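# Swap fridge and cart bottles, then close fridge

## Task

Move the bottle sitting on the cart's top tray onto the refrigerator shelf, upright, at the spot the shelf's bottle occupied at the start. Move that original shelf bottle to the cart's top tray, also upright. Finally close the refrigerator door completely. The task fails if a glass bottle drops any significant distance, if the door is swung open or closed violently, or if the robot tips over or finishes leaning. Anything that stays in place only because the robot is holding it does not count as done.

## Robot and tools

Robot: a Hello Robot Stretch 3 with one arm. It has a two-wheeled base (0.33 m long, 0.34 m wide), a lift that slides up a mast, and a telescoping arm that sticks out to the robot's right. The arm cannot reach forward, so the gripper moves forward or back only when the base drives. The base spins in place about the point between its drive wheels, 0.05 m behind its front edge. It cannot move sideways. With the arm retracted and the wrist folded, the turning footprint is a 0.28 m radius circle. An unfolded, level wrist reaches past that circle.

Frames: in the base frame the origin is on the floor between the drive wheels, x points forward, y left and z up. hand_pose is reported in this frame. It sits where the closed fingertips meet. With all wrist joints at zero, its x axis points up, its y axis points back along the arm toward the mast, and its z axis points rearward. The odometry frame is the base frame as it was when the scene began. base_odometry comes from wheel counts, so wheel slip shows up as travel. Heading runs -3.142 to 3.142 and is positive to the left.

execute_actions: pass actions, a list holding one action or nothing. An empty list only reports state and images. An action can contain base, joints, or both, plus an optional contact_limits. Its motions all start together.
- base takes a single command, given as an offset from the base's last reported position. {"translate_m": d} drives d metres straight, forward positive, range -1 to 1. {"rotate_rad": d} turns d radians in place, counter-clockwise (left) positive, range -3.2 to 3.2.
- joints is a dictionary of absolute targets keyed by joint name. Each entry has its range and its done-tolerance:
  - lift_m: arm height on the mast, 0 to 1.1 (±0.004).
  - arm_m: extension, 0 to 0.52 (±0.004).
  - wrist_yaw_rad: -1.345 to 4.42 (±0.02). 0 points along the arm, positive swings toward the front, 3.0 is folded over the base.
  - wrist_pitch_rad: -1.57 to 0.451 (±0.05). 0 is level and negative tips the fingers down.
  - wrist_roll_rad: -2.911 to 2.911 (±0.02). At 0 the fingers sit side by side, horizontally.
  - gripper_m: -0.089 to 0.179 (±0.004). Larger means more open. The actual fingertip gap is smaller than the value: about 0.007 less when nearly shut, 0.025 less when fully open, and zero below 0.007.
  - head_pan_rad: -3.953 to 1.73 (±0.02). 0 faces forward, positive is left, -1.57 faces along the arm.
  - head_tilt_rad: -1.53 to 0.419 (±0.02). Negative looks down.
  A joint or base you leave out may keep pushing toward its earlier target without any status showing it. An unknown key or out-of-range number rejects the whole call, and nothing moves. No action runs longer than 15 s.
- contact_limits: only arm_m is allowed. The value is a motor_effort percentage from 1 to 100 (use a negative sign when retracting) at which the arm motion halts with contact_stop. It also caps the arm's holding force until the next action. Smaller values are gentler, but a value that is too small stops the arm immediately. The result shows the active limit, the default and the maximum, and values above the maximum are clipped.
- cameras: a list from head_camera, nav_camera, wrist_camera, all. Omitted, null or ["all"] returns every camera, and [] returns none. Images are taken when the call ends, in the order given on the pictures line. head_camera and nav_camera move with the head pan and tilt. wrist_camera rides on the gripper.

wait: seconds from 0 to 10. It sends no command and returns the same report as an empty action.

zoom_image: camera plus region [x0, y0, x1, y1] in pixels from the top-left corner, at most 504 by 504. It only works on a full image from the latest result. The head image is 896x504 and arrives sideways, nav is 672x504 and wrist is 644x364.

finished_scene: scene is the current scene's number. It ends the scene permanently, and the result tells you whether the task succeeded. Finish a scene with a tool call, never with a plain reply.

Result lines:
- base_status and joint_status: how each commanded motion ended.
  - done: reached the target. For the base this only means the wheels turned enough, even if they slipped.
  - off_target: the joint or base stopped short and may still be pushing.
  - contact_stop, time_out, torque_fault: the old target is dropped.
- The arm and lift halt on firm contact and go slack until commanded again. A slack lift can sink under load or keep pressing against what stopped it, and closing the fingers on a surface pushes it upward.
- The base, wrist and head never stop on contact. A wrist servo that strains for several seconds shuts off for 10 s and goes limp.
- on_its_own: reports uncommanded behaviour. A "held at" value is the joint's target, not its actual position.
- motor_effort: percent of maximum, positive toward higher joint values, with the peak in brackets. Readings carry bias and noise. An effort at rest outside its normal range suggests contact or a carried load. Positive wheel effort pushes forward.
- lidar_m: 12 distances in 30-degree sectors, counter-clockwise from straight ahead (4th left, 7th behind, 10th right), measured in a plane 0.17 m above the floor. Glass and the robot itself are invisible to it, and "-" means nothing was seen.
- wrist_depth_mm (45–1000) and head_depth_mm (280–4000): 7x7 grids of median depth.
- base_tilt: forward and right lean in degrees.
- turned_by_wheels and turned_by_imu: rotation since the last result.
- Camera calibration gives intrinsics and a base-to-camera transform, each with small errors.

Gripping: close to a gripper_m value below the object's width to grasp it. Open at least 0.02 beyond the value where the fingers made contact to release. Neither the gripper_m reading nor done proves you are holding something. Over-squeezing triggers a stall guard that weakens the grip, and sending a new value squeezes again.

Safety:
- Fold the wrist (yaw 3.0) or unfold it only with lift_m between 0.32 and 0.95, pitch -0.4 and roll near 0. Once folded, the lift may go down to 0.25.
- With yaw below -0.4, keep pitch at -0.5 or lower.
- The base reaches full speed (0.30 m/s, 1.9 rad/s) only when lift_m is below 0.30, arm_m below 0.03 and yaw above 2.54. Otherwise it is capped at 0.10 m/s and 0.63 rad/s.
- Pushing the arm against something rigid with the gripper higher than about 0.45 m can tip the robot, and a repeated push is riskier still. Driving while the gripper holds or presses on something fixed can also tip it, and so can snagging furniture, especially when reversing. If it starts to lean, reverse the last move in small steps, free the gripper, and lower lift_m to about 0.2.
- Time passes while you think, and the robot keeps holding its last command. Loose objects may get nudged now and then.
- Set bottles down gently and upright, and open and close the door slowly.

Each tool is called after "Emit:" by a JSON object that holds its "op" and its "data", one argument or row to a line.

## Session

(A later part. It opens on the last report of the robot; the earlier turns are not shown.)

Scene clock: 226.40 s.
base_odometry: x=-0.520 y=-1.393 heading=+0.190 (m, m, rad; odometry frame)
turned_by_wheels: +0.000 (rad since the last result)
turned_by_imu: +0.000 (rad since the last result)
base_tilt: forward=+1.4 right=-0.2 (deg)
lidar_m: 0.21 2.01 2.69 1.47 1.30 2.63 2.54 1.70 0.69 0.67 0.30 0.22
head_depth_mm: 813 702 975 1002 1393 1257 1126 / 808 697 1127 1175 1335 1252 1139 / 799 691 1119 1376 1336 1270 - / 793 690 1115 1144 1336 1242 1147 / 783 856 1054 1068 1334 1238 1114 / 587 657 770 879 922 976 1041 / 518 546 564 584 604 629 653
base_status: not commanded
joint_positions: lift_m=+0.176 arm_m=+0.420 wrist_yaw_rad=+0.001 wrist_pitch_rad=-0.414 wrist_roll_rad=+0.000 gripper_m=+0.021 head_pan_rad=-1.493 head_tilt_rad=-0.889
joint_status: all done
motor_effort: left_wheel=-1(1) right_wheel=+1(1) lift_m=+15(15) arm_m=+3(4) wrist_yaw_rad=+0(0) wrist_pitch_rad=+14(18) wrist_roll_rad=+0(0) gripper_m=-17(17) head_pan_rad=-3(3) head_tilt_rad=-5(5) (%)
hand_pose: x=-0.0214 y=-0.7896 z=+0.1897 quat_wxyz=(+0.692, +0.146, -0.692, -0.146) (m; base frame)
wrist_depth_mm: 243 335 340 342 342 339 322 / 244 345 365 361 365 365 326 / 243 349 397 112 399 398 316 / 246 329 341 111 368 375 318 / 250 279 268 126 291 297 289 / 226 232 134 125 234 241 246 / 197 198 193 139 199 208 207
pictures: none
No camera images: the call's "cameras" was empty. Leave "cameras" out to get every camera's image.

Emit:
{"op": "execute_actions", "data": {
  "actions": [
    {"joints":{"gripper_m":0.15}}
  ],
  "cameras": []
}}

Emit:
{"op": "execute_actions", "data": {
  "actions": [
    {"joints":{"arm_m":0,"wrist_pitch_rad":-0.4}}
  ],
  "cameras": ["wrist_camera"]
}}

Emit:
{"op": "execute_actions", "data": {
  "actions": [
    {"base":{"translate_m":-0.15},"joints":{"lift_m":0.34,"gripper_m":0.0}}
  ],
  "cameras": []
}}

Emit:
{"op": "execute_actions", "data": {
  "actions": [
    {"base":{"rotate_rad":1.6},"joints":{"wrist_yaw_rad":3.0}}
  ],
  "cameras": []
}}

Emit:
{"op": "execute_actions", "data": {
  "actions": [
    {"base":{"translate_m":0.3},"joints":{"lift_m":0.28}}
  ],
  "cameras": []
}}

Emit:
{"op": "execute_actions", "data": {
  "actions": [
    {"base":{"rotate_rad":-1.6},"joints":{"head_pan_rad":-0.8}}
  ],
  "cameras": ["nav_camera"]
}}

Scene clock: 244.07 s.
base_odometry: x=-0.520 y=-1.393 heading=+0.190 (m, m, rad; odometry frame)
turned_by_wheels: +0.000 (rad since the last result)
turned_by_imu: -0.001 (rad since the last result)
base_tilt: forward=+1.4 right=-0.2 (deg)
lidar_m: 0.21 2.01 2.68 1.47 1.30 2.64 2.54 1.70 0.69 0.67 0.30 0.22
head_depth_mm: 815 702 973 1002 1392 1256 1122 / 801 696 1126 1171 1338 1253 1141 / 800 692 1122 1378 1339 1269 - / 793 690 1109 1144 1338 1238 1145 / 783 854 1055 1070 1337 1238 1115 / 586 655 771 880 923 981 1035 / 518 547 566 584 606 629 654
base_status: not commanded
joint_positions: lift_m=+0.176 arm_m=+0.420 wrist_yaw_rad=+0.001 wrist_pitch_rad=-0.390 wrist_roll_rad=+0.000 gripper_m=+0.150 head_pan_rad=-1.493 head_tilt_rad=-0.889
joint_status: all done
motor_effort: left_wheel=-1(1) right_wheel=+2(2) lift_m=+16(15) arm_m=+3(4) wrist_yaw_rad=-1(1) wrist_pitch_rad=+7(14) wrist_roll_rad=+1(0) gripper_m=+0(81) head_pan_rad=-3(2) head_tilt_rad=-4(4) (%)
hand_pose: x=-0.0214 y=-0.7926 z=+0.1952 quat_wxyz=(+0.694, +0.137, -0.693, -0.137) (m; base frame)
wrist_depth_mm: 241 330 337 340 334 337 324 / 244 346 365 366 363 359 321 / 247 350 385 133 389 396 320 / 246 331 361 110 391 404 317 / 249 293 285 128 306 311 303 / 236 243 227 128 253 266 258 / - 198 201 138 211 206 216
pictures: none
No camera images: the call's "cameras" was empty. Leave "cameras" out to get every camera's image.

Scene clock: 248.33 s.
base_odometry: x=-0.520 y=-1.393 heading=+0.190 (m, m, rad; odometry frame)
turned_by_wheels: +0.000 (rad since the last result)
turned_by_imu: -0.001 (rad since the last result)
base_tilt: forward=+1.5 right=-0.2 (deg)
lidar_m: 0.21 2.01 2.69 1.47 1.31 2.64 2.54 1.70 0.69 0.68 0.30 0.22
head_depth_mm: 814 702 974 1003 1396 1255 1126 / 807 698 1127 1171 1337 1256 1139 / 800 692 1118 1374 1336 1253 1168 / 794 689 1111 1300 1333 1258 - / 782 857 1055 1065 1340 1237 1114 / 586 657 773 882 922 979 1039 / 517 547 564 584 606 628 654
base_status: not commanded
joint_positions: lift_m=+0.176 arm_m=+0.000 wrist_yaw_rad=+0.001 wrist_pitch_rad=-0.415 wrist_roll_rad=+0.000 gripper_m=+0.150 head_pan_rad=-1.493 head_tilt_rad=-0.889
joint_status: all done
motor_effort: left_wheel=-1(1) right_wheel=+1(1) lift_m=+16(16) arm_m=-4(7) wrist_yaw_rad=-1(1) wrist_pitch_rad=+5(6) wrist_roll_rad=+0(0) gripper_m=+0(1) head_pan_rad=-3(3) head_tilt_rad=-5(5) (%)
hand_pose: x=-0.0214 y=-0.3700 z=+0.1895 quat_wxyz=(+0.692, +0.146, -0.692, -0.146) (m; base frame)
wrist_depth_mm: 290 339 654 700 713 494 337 / 296 364 652 667 751 483 355 / 293 393 480 509 520 459 379 / 291 411 419 423 417 428 429 / 298 437 477 463 471 460 484 / 292 390 397 401 403 420 412 / - 326 337 346 344 341 355
pictures: wrist_camera
camera_calibration (this result's frames):
wrist_camera: T_world_to_cam=[[-0.999552, -0.0177448, 0.0241037, -0.0363627], [-0.0297992, 0.514479, -0.856985, 0.396462], [0.0028062, -0.85732, -0.514777, -0.0516285], [0, 0, 0, 1]] pos_world=[-0.0243872, -0.248879, 0.314062]
Images, in order (width x height): wrist_camera 644x364.

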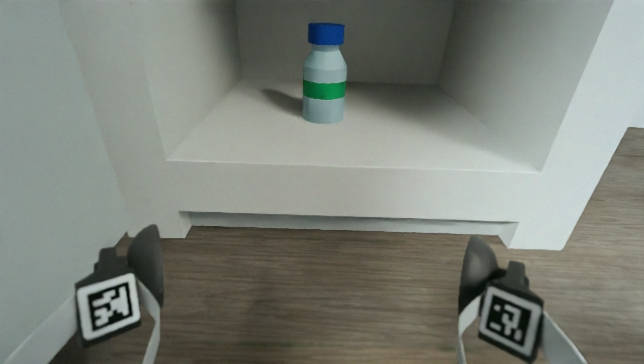

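Scene clock: 251.07 s.
base_odometry: x=-0.668 y=-1.421 heading=+0.190 (m, m, rad; odometry frame)
turned_by_wheels: +0.000 (rad since the last result)
turned_by_imu: -0.002 (rad since the last result)
base_tilt: forward=+1.5 right=-0.3 (deg)
lidar_m: 0.36 2.14 2.68 1.35 1.31 2.48 2.39 1.70 0.64 0.64 0.52 0.37
head_depth_mm: 554 620 1365 1643 1426 1253 1127 / 776 677 803 958 1393 1250 1132 / 802 692 1121 1053 1333 1245 - / 792 1111 1111 1367 1337 1266 - / 785 1118 1107 1337 1344 1245 1113 / 781 1042 1076 1236 1327 1234 1106 / 746 753 867 972 1063 1111 1074
base_status: done
joint_positions: lift_m=+0.340 arm_m=+0.000 wrist_yaw_rad=+0.001 wrist_pitch_rad=-0.416 wrist_roll_rad=+0.000 gripper_m=+0.000 head_pan_rad=-1.493 head_tilt_rad=-0.889
joint_status: all done
motor_effort: left_wheel=-1(5) right_wheel=+1(1) lift_m=+21(21) arm_m=-4(4) wrist_yaw_rad=-1(1) wrist_pitch_rad=+5(5) wrist_roll_rad=+1(0) gripper_m=-2(82) head_pan_rad=-3(3) head_tilt_rad=-5(5) (%)
hand_pose: x=-0.0214 y=-0.3700 z=+0.3530 quat_wxyz=(+0.692, +0.146, -0.692, -0.146) (m; base frame)
wrist_depth_mm: 409 597 714 714 460 332 824 / 413 607 770 757 454 363 890 / 414 605 809 832 449 942 941 / 431 600 615 693 431 910 - / 469 518 531 578 477 757 785 / 499 513 511 - 514 627 636 / 489 513 512 497 507 523 536
pictures: none
No camera images: the call's "cameras" was empty. Leave "cameras" out to get every camera's image.

Scene clock: 254.60 s.
base_odometry: x=-0.668 y=-1.421 heading=+1.790 (m, m, rad; odometry frame)
turned_by_wheels: +1.600 (rad since the last result)
turned_by_imu: +1.565 (rad since the last result)
base_tilt: forward=+1.5 right=-0.2 (deg)
lidar_m: 1.34 1.21 2.46 2.38 1.67 0.64 0.64 0.51 0.37 0.36 2.15 2.68
head_depth_mm: 293 335 405 511 693 1075 1129 / 294 338 409 517 704 1100 1132 / 296 341 413 524 717 1131 - / 305 352 430 551 768 1178 - / 2245 2310 1912 1605 1399 1240 1111 / 2252 2289 1886 1608 1400 1235 1105 / 2282 2203 1875 1596 1390 1227 1105
base_status: done
joint_positions: lift_m=+0.340 arm_m=+0.000 wrist_yaw_rad=+2.998 wrist_pitch_rad=-0.416 wrist_roll_rad=+0.000 gripper_m=+0.000 head_pan_rad=-1.493 head_tilt_rad=-0.889
joint_status: all done
motor_effort: left_wheel=-1(5) right_wheel=+1(6) lift_m=+21(21) arm_m=-4(4) wrist_yaw_rad=+1(1) wrist_pitch_rad=+5(5) wrist_roll_rad=+0(0) gripper_m=-2(2) head_pan_rad=-3(3) head_tilt_rad=-4(5) (%)
hand_pose: x=+0.0109 y=+0.0772 z=+0.3530 quat_wxyz=(+0.195, +0.700, +0.096, +0.680) (m; base frame)
wrist_depth_mm: - - - - - - - / - - - - - - - / - - - - - - - / 874 877 879 930 912 943 984 / 704 722 739 780 720 752 758 / 589 582 - - 628 623 619 / 503 503 - 517 518 527 530
pictures: none
No camera images: the call's "cameras" was empty. Leave "cameras" out to get every camera's image.

Scene clock: 257.63 s.
base_odometry: x=-0.733 y=-1.128 heading=+1.790 (m, m, rad; odometry frame)
turned_by_wheels: +0.000 (rad since the last result)
turned_by_imu: +0.001 (rad since the last result)
base_tilt: forward=+1.6 right=-0.2 (deg)
lidar_m: 1.09 0.97 2.47 2.38 2.09 1.53 0.93 0.51 0.44 2.39 2.04 2.36
head_depth_mm: 2178 2366 1934 1640 849 1077 1127 / 2200 2339 1926 1640 1426 1211 1137 / 2210 2342 1909 1625 1416 1251 - / 2221 2308 1909 1622 1406 1248 - / 2259 2308 1908 1613 1403 1236 1110 / 2212 2156 1877 1604 1395 1235 1103 / 2247 2274 1875 1600 1385 1234 1102
base_status: done
joint_positions: lift_m=+0.280 arm_m=+0.000 wrist_yaw_rad=+2.999 wrist_pitch_rad=-0.416 wrist_roll_rad=+0.000 gripper_m=+0.000 head_pan_rad=-1.493 head_tilt_rad=-0.889
joint_status: all done
motor_effort: left_wheel=-1(6) right_wheel=+1(7) lift_m=+15(21) arm_m=-4(4) wrist_yaw_rad=+0(1) wrist_pitch_rad=+5(5) wrist_roll_rad=+1(1) gripper_m=-2(2) head_pan_rad=-3(3) head_tilt_rad=-5(6) (%)
hand_pose: x=+0.0106 y=+0.0771 z=+0.2933 quat_wxyz=(+0.195, +0.700, +0.097, +0.680) (m; base frame)
wrist_depth_mm: - - - - - - - / - - - - - - - / - - - - - - 811 / 761 773 792 807 814 827 823 / 628 630 634 673 646 663 678 / 510 514 - - 538 540 545 / 453 - - - 450 462 465
pictures: none
No camera images: the call's "cameras" was empty. Leave "cameras" out to get every camera's image.

Scene clock: 259.97 s.
base_odometry: x=-0.733 y=-1.128 heading=+0.190 (m, m, rad; odometry frame)
turned_by_wheels: -1.600 (rad since the last result)
turned_by_imu: -1.558 (rad since the last result)
base_tilt: forward=+1.5 right=-0.3 (deg)
lidar_m: 2.39 2.04 2.36 1.10 0.97 2.48 2.38 2.12 1.54 0.93 0.51 0.44
head_depth_mm: 687 904 1143 1470 1421 1257 1129 / 584 735 986 1440 1410 1251 1128 / 508 617 789 1087 1390 1246 - / 450 533 655 850 1204 1244 1132 / 403 468 560 697 963 1238 1109 / 372 437 555 1538 1389 1234 1106 / 427 2211 1875 1592 1388 1230 1105
base_status: done
joint_positions: lift_m=+0.280 arm_m=+0.000 wrist_yaw_rad=+2.999 wrist_pitch_rad=-0.416 wrist_roll_rad=+0.000 gripper_m=+0.000 head_pan_rad=-0.807 head_tilt_rad=-0.889
joint_status: all done
motor_effort: left_wheel=+0(7) right_wheel=-1(6) lift_m=+14(14) arm_m=-4(4) wrist_yaw_rad=+1(1) wrist_pitch_rad=+5(5) wrist_roll_rad=+0(0) gripper_m=-2(2) head_pan_rad=+2(27) head_tilt_rad=-4(5) (%)
hand_pose: x=+0.0106 y=+0.0771 z=+0.2933 quat_wxyz=(+0.195, +0.700, +0.097, +0.680) (m; base frame)
wrist_depth_mm: - - - - - - - / 839 - - - - - - / 886 - - - - - - / 772 803 800 814 814 820 856 / 627 614 634 676 644 649 647 / 509 518 - - 540 535 551 / 460 - - - 457 459 465
pictures: nav_camera (sideways: a quarter turn counterclockwise sets it upright)
camera_calibration (this result's frames):
nav_camera: T_world_to_cam=[[0.503312, -0.577934, 0.642394, -0.796333], [-0.750508, -0.66083, -0.00650192, 0.0626089], [0.428271, -0.478849, -0.766347, 0.951], [0, 0, 0, 1]] pos_world=[0.0405071, 0.036531, 1.24076]
Images, in order (width x height): nav_camera 672x504.

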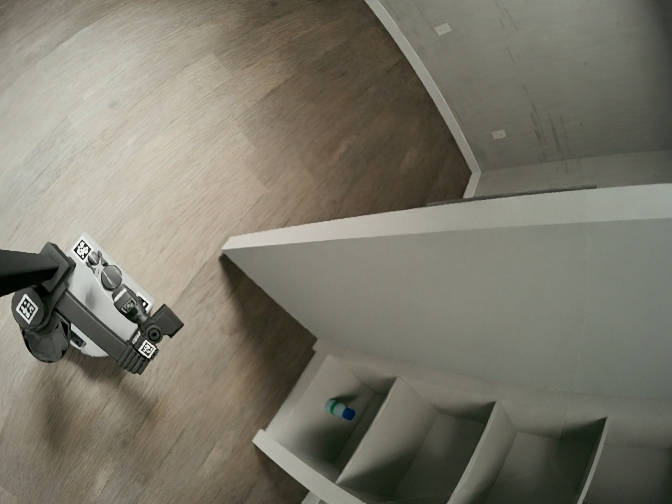

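Emit:
{"op": "execute_actions", "data": {
  "actions": [
    {"base":{"rotate_rad":0.1}}
  ],
  "cameras": []
}}

Emit:
{"op": "execute_actions", "data": {
  "actions": [
    {"base":{"translate_m":0.65},"joints":{"head_pan_rad":-1.8}}
  ],
  "cameras": []
}}

Emit:
{"op": "execute_actions", "data": {
  "actions": [
    {"joints":{"lift_m":0.34}}
  ],
  "cameras": []
}}

Emit:
{"op": "execute_actions", "data": {
  "actions": [
    {"joints":{"wrist_yaw_rad":0,"arm_m":0.1}}
  ],
  "cameras": []
}}

Emit:
{"op": "execute_actions", "data": {
  "actions": [
    {"base":{"translate_m":-0.45},"joints":{"lift_m":0.25,"wrist_pitch_rad":0}}
  ],
  "cameras": ["nav_camera"]
}}

Scene clock: 278.43 s.
base_odometry: x=-0.733 y=-1.128 heading=+0.290 (m, m, rad; odometry frame)
turned_by_wheels: +0.100 (rad since the last result)
turned_by_imu: +0.097 (rad since the last result)
base_tilt: forward=+1.5 right=-0.3 (deg)
lidar_m: 2.03 2.56 2.32 1.05 1.02 2.42 2.39 1.93 0.93 0.95 0.47 0.44
head_depth_mm: 562 718 995 1400 1429 1250 1125 / 497 614 805 1170 1416 1248 1133 / 444 537 677 916 1346 1248 - / 403 476 584 755 1064 1243 1130 / 375 447 543 739 1327 1235 1113 / 2395 2209 1894 1603 1398 1236 1110 / 2343 2261 1875 1593 1387 1231 1103
base_status: done
joint_positions: lift_m=+0.280 arm_m=+0.000 wrist_yaw_rad=+2.999 wrist_pitch_rad=-0.416 wrist_roll_rad=+0.000 gripper_m=+0.000 head_pan_rad=-0.807 head_tilt_rad=-0.889
joint_status: not commanded
motor_effort: left_wheel=-1(7) right_wheel=+1(4) lift_m=+15(15) arm_m=-4(4) wrist_yaw_rad=+0(0) wrist_pitch_rad=+5(5) wrist_roll_rad=+0(0) gripper_m=-2(2) head_pan_rad=+2(2) head_tilt_rad=-5(5) (%)
hand_pose: x=+0.0106 y=+0.0771 z=+0.2933 quat_wxyz=(+0.195, +0.700, +0.097, +0.680) (m; base frame)
wrist_depth_mm: - - - - - - - / 790 - - - - - - / 889 - - - - - - / 783 783 780 825 816 840 845 / 618 616 635 677 629 676 661 / 521 516 - - 533 542 542 / 452 - - - 453 457 469
pictures: none
No camera images: the call's "cameras" was empty. Leave "cameras" out to get every camera's image.

Scene clock: 282.30 s.
base_odometry: x=-0.110 y=-0.943 heading=+0.290 (m, m, rad; odometry frame)
turned_by_wheels: +0.000 (rad since the last result)
turned_by_imu: +0.002 (rad since the last result)
base_tilt: forward=+1.4 right=-0.2 (deg)
lidar_m: 1.75 1.41 2.20 2.21 1.36 1.37 3.04 0.42 0.39 1.54 1.65 1.78
head_depth_mm: 415 425 484 548 1373 1260 1124 / 577 608 574 667 772 1228 1135 / 815 873 941 1022 1115 1211 - / 1383 1592 1799 1585 1411 1251 - / 1397 1654 1849 1612 1401 1236 1095 / 1388 1625 1840 1608 1399 1232 1108 / 1363 1595 1821 1598 1388 1231 1106
base_status: done
joint_positions: lift_m=+0.280 arm_m=+0.000 wrist_yaw_rad=+2.999 wrist_pitch_rad=-0.416 wrist_roll_rad=+0.000 gripper_m=+0.000 head_pan_rad=-1.793 head_tilt_rad=-0.889
joint_status: all done
motor_effort: left_wheel=-2(1) right_wheel=+1(7) lift_m=+14(15) arm_m=-4(4) wrist_yaw_rad=+0(1) wrist_pitch_rad=+5(5) wrist_roll_rad=+0(1) gripper_m=-2(2) head_pan_rad=-3(30) head_tilt_rad=-5(4) (%)
hand_pose: x=+0.0106 y=+0.0771 z=+0.2933 quat_wxyz=(+0.195, +0.700, +0.097, +0.680) (m; base frame)
wrist_depth_mm: - - - - - - - / - - - - - - - / - - - - - - - / 778 779 791 796 835 809 881 / 613 614 647 663 646 657 668 / 510 519 - - 540 543 539 / 444 - - - 460 462 461
pictures: none
No camera images: the call's "cameras" was empty. Leave "cameras" out to get every camera's image.

Scene clock: 283.67 s.
base_odometry: x=-0.110 y=-0.943 heading=+0.290 (m, m, rad; odometry frame)
turned_by_wheels: +0.000 (rad since the last result)
turned_by_imu: +0.000 (rad since the last result)
base_tilt: forward=+1.5 right=-0.2 (deg)
lidar_m: 1.75 1.41 2.21 2.21 1.36 1.37 3.04 0.42 0.39 1.54 1.65 1.78
head_depth_mm: 415 425 483 550 1376 1263 1124 / 578 607 573 669 773 1231 1140 / 816 871 941 1021 1118 1209 - / 1384 1587 1826 1589 1405 1245 - / 1404 1654 1858 1612 1397 1241 1094 / 1376 1621 1844 1595 1399 1235 1112 / 1369 1594 1804 1598 1389 1229 1109
base_status: not commanded
joint_positions: lift_m=+0.340 arm_m=+0.000 wrist_yaw_rad=+2.999 wrist_pitch_rad=-0.416 wrist_roll_rad=+0.000 gripper_m=+0.000 head_pan_rad=-1.793 head_tilt_rad=-0.889
joint_status: all done
motor_effort: left_wheel=-2(1) right_wheel=+2(2) lift_m=+21(22) arm_m=-4(4) wrist_yaw_rad=+0(1) wrist_pitch_rad=+5(5) wrist_roll_rad=+0(1) gripper_m=-2(2) head_pan_rad=-3(3) head_tilt_rad=-4(5) (%)
hand_pose: x=+0.0106 y=+0.0771 z=+0.3529 quat_wxyz=(+0.195, +0.700, +0.097, +0.680) (m; base frame)
wrist_depth_mm: - - - - - - - / - - - - - - - / - - - - - - - / 884 891 888 943 919 973 959 / 699 704 730 792 742 738 753 / 580 596 - - 611 623 633 / 500 511 - 513 529 530 529
pictures: none
No camera images: the call's "cameras" was empty. Leave "cameras" out to get every camera's image.

Scene clock: 286.17 s.
base_odometry: x=-0.110 y=-0.943 heading=+0.290 (m, m, rad; odometry frame)
turned_by_wheels: +0.000 (rad since the last result)
turned_by_imu: -0.001 (rad since the last result)
base_tilt: forward=+1.5 right=-0.2 (deg)
lidar_m: 1.75 1.41 2.20 2.21 1.35 1.38 3.03 0.42 0.39 1.54 1.65 1.78
head_depth_mm: 415 425 483 549 1374 1253 1125 / 579 606 573 670 771 1224 1139 / 813 873 945 1023 1116 1208 - / 1384 1588 1808 1583 1418 1204 1150 / 1400 1654 1851 1610 1426 1217 1127 / 1384 1624 1846 1600 1397 1241 1107 / 1364 1593 1817 1593 1388 1226 1105
base_status: not commanded
joint_positions: lift_m=+0.340 arm_m=+0.100 wrist_yaw_rad=+0.002 wrist_pitch_rad=-0.416 wrist_roll_rad=+0.000 gripper_m=+0.000 head_pan_rad=-1.793 head_tilt_rad=-0.889
joint_status: all done
motor_effort: left_wheel=-2(2) right_wheel=+2(1) lift_m=+21(21) arm_m=+4(5) wrist_yaw_rad=-2(2) wrist_pitch_rad=+5(5) wrist_roll_rad=+0(0) gripper_m=-2(2) head_pan_rad=-3(2) head_tilt_rad=-5(5) (%)
hand_pose: x=-0.0211 y=-0.4693 z=+0.3529 quat_wxyz=(+0.692, +0.147, -0.691, -0.146) (m; base frame)
wrist_depth_mm: - - - - - 618 334 / - - - - - 529 323 / - - - - - 510 319 / 866 895 883 917 939 495 316 / 701 725 721 761 760 484 308 / 580 586 610 - 622 468 302 / 496 505 511 507 520 453 293
pictures: none
No camera images: the call's "cameras" was empty. Leave "cameras" out to get every camera's image.

Scene clock: 291.90 s.
base_odometry: x=-0.541 y=-1.071 heading=+0.290 (m, m, rad; odometry frame)
turned_by_wheels: +0.000 (rad since the last result)
turned_by_imu: -0.003 (rad since the last result)
base_tilt: forward=+1.4 right=-0.2 (deg)
lidar_m: 1.84 2.35 2.29 1.18 1.09 2.63 2.58 1.95 0.58 0.65 1.60 2.23
head_depth_mm: 468 549 1845 1637 1420 1255 1122 / 509 575 694 900 1412 1250 1141 / 538 626 746 924 1225 1249 - / 570 667 807 1018 1327 1285 - / 603 716 877 1139 1373 1221 1128 / 643 772 965 1288 1396 1234 1106 / 689 839 1735 1595 1388 1235 1105
base_status: done
joint_positions: lift_m=+0.250 arm_m=+0.100 wrist_yaw_rad=+0.001 wrist_pitch_rad=-0.021 wrist_roll_rad=+0.000 gripper_m=+0.000 head_pan_rad=-1.793 head_tilt_rad=-0.889
joint_status: all done
motor_effort: left_wheel=-1(4) right_wheel=+1(19) lift_m=+14(20) arm_m=+3(4) wrist_yaw_rad=-1(13) wrist_pitch_rad=+7(7) wrist_roll_rad=+1(1) gripper_m=-2(3) head_pan_rad=-3(3) head_tilt_rad=-5(4) (%)
hand_pose: x=-0.0211 y=-0.5004 z=+0.3593 quat_wxyz=(+0.707, +0.008, -0.707, -0.007) (m; base frame)
wrist_depth_mm: - - - 397 316 260 226 / - - - 392 314 265 228 / - - - 409 323 268 230 / - - - 405 329 270 233 / - - - 401 331 274 232 / 899 881 906 - 333 280 237 / 676 671 574 427 334 279 237
pictures: nav_camera (sideways: a quarter turn counterclockwise sets it upright)
camera_calibration (this result's frames):
nav_camera: T_world_to_cam=[[-0.204438, -0.738884, 0.642072, -0.791596], [-0.965203, 0.261422, -0.00648432, 0.0638957], [-0.16306, -0.621055, -0.766617, 0.954958], [0, 0, 0, 1]] pos_world=[0.0555561, -0.00851995, 1.24076]
Images, in order (width x height): nav_camera 672x504.

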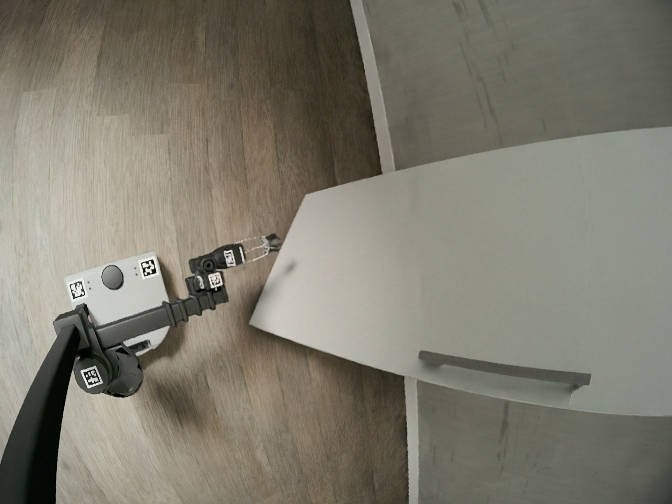

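The door is swinging freely; I'll reposition and check it.

Emit:
{"op": "execute_actions", "data": {
  "actions": [
    {"base":{"translate_m":-0.25}}
  ],
  "cameras": ["nav_camera"]
}}

Scene clock: 307.23 s.
base_odometry: x=-0.781 y=-1.143 heading=+0.289 (m, m, rad; odometry frame)
turned_by_wheels: +0.000 (rad since the last result)
turned_by_imu: -0.003 (rad since the last result)
base_tilt: forward=+1.5 right=-0.2 (deg)
lidar_m: 2.08 2.62 2.33 1.02 0.99 2.37 2.33 1.92 0.86 0.84 0.91 2.32
head_depth_mm: 1422 1696 1899 1640 1424 1261 1128 / 1407 1661 1876 1634 1422 1251 1138 / 1380 1636 1866 1632 1414 1245 - / 746 895 1115 1448 1410 1284 - / 748 876 1064 1351 1404 1220 1130 / 738 865 1040 1323 1394 1236 1110 / 726 850 1024 1286 1384 1235 1107
base_status: done
joint_positions: lift_m=+0.250 arm_m=+0.100 wrist_yaw_rad=+0.001 wrist_pitch_rad=-0.021 wrist_roll_rad=+0.000 gripper_m=+0.000 head_pan_rad=-1.793 head_tilt_rad=-0.889
joint_status: not commanded
motor_effort: left_wheel=-1(3) right_wheel=+1(2) lift_m=+14(15) arm_m=+4(3) wrist_yaw_rad=-1(0) wrist_pitch_rad=+7(7) wrist_roll_rad=+0(0) gripper_m=-2(2) head_pan_rad=-2(3) head_tilt_rad=-4(6) (%)
hand_pose: x=-0.0211 y=-0.5004 z=+0.3593 quat_wxyz=(+0.707, +0.008, -0.707, -0.007) (m; base frame)
wrist_depth_mm: - 498 481 467 454 - 977 / - 508 492 483 472 - - / - 518 496 486 478 - - / - 530 518 500 487 - - / - 541 521 514 502 - - / 876 553 552 - 507 965 - / 670 581 549 529 519 720 733
pictures: nav_camera (sideways: a quarter turn counterclockwise sets it upright)
camera_calibration (this result's frames):
nav_camera: T_world_to_cam=[[-0.204437, -0.738884, 0.642071, -0.791596], [-0.965203, 0.261422, -0.00648431, 0.0638957], [-0.16306, -0.621055, -0.766617, 0.954958], [0, 0, 0, 1]] pos_world=[0.0555561, -0.00851993, 1.24076]
Images, in order (width x height): nav_camera 672x504.

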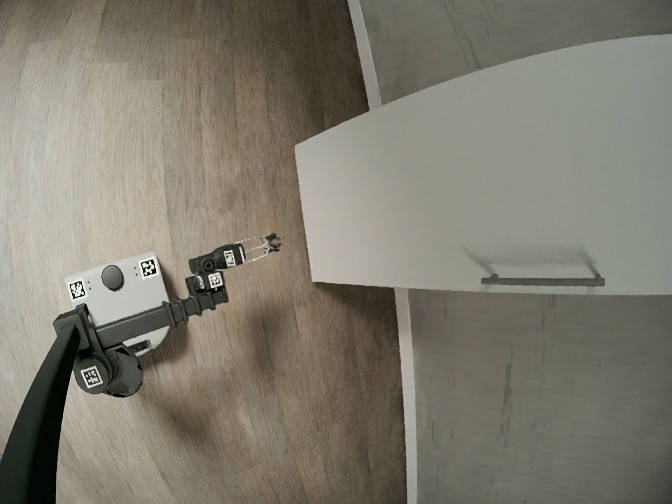

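Emit:
{"op": "execute_actions", "data": {
  "actions": [
    {"joints":{"arm_m":0.47},"contact_limits":{"arm_m":15}}
  ],
  "cameras": []
}}

Emit:
{"op": "execute_actions", "data": {
  "actions": [
    {"joints":{"arm_m":0.35}}
  ],
  "cameras": []
}}

Emit:
{"op": "finished_scene", "data": {
  "scene": 1
}}

Scene clock: 316.40 s.
base_odometry: x=-0.781 y=-1.143 heading=+0.289 (m, m, rad; odometry frame)
turned_by_wheels: +0.000 (rad since the last result)
turned_by_imu: -0.002 (rad since the last result)
base_tilt: forward=+1.5 right=-0.2 (deg)
lidar_m: 2.09 2.62 2.34 1.02 0.99 2.37 2.33 1.93 0.86 0.84 0.90 2.32
head_depth_mm: 1422 1700 1905 1640 1419 1258 1124 / 1400 1661 1874 1635 1417 1252 1137 / 1380 1634 1870 1625 1407 1247 - / 747 892 1112 1440 1407 1243 - / 746 875 1065 1301 1377 1240 1126 / 736 863 1045 1325 1390 1230 1101 / 725 846 1019 1283 1389 1234 1105
base_status: not commanded
joint_positions: lift_m=+0.250 arm_m=+0.424 wrist_yaw_rad=-0.005 wrist_pitch_rad=-0.022 wrist_roll_rad=+0.000 gripper_m=+0.000 head_pan_rad=-1.793 head_tilt_rad=-0.890
joint_status: arm_m contact_stop (moved +0.324 of +0.370)
on_its_own: arm_m is slack since a contact_stop, until your next command for it (your +0.470 is given up)
motor_effort: left_wheel=-2(3) right_wheel=+3(6) lift_m=+15(14) arm_m=+0(14) wrist_yaw_rad=+3(7) wrist_pitch_rad=+7(9) wrist_roll_rad=+1(0) gripper_m=-2(3) head_pan_rad=-2(3) head_tilt_rad=-4(4) (%)
contact_limits: arm_m 15 (drawing in: default 29, maximum 47; extending or still: default 39, maximum 64)
hand_pose: x=-0.0228 y=-0.8247 z=+0.3592 quat_wxyz=(+0.707, +0.006, -0.707, -0.010) (m; base frame)
wrist_depth_mm: 181 175 171 167 163 158 155 / 183 180 175 170 166 163 158 / 188 183 179 174 169 165 162 / 192 188 182 177 173 168 164 / 197 193 188 180 176 172 167 / 201 197 192 - 181 176 172 / 207 201 195 189 183 179 174
pictures: none
No camera images: the call's "cameras" was empty. Leave "cameras" out to get every camera's image.

not run: a stop came earlier in this reply.

not run: a stop came earlier in this reply.

Emit:
{"op": "execute_actions", "data": {
  "actions": [
    {"joints":{"arm_m":0.35}}
  ],
  "cameras": []
}}

Emit:
{"op": "finished_scene", "data": {
  "scene": 1
}}

Scene clock: 328.83 s.
base_odometry: x=-0.781 y=-1.143 heading=+0.289 (m, m, rad; odometry frame)
turned_by_wheels: +0.000 (rad since the last result)
turned_by_imu: -0.001 (rad since the last result)
base_tilt: forward=+1.5 right=-0.3 (deg)
lidar_m: 2.08 2.63 2.33 1.01 0.99 2.38 2.33 1.92 0.86 0.84 0.91 2.33
head_depth_mm: 1424 1697 1905 1631 1423 1260 1127 / 1400 1669 1891 1637 1430 1249 1138 / 1381 1630 1862 1623 1410 1251 - / 744 893 1115 1451 1407 1242 - / 747 878 1068 1312 1348 1235 1129 / 736 865 1043 1321 1390 1236 1106 / 725 850 1021 1283 1386 1235 1104
base_status: not commanded
joint_positions: lift_m=+0.250 arm_m=+0.350 wrist_yaw_rad=-0.001 wrist_pitch_rad=-0.021 wrist_roll_rad=+0.000 gripper_m=+0.000 head_pan_rad=-1.793 head_tilt_rad=-0.890
joint_status: all done
motor_effort: left_wheel=-2(2) right_wheel=+2(3) lift_m=+15(15) arm_m=-4(3) wrist_yaw_rad=+1(3) wrist_pitch_rad=+7(7) wrist_roll_rad=+0(0) gripper_m=-2(3) head_pan_rad=-2(3) head_tilt_rad=-4(4) (%)
hand_pose: x=-0.0218 y=-0.7509 z=+0.3594 quat_wxyz=(+0.707, +0.007, -0.707, -0.008) (m; base frame)
wrist_depth_mm: 255 249 242 239 231 224 219 / 261 256 247 240 234 228 223 / 265 262 252 245 239 234 229 / 272 266 258 250 244 236 232 / 280 273 263 255 250 245 237 / 287 278 271 - 253 247 242 / 297 286 273 272 260 251 246
pictures: none
No camera images: the call's "cameras" was empty. Leave "cameras" out to get every camera's image.

The scene is finished: the task was done.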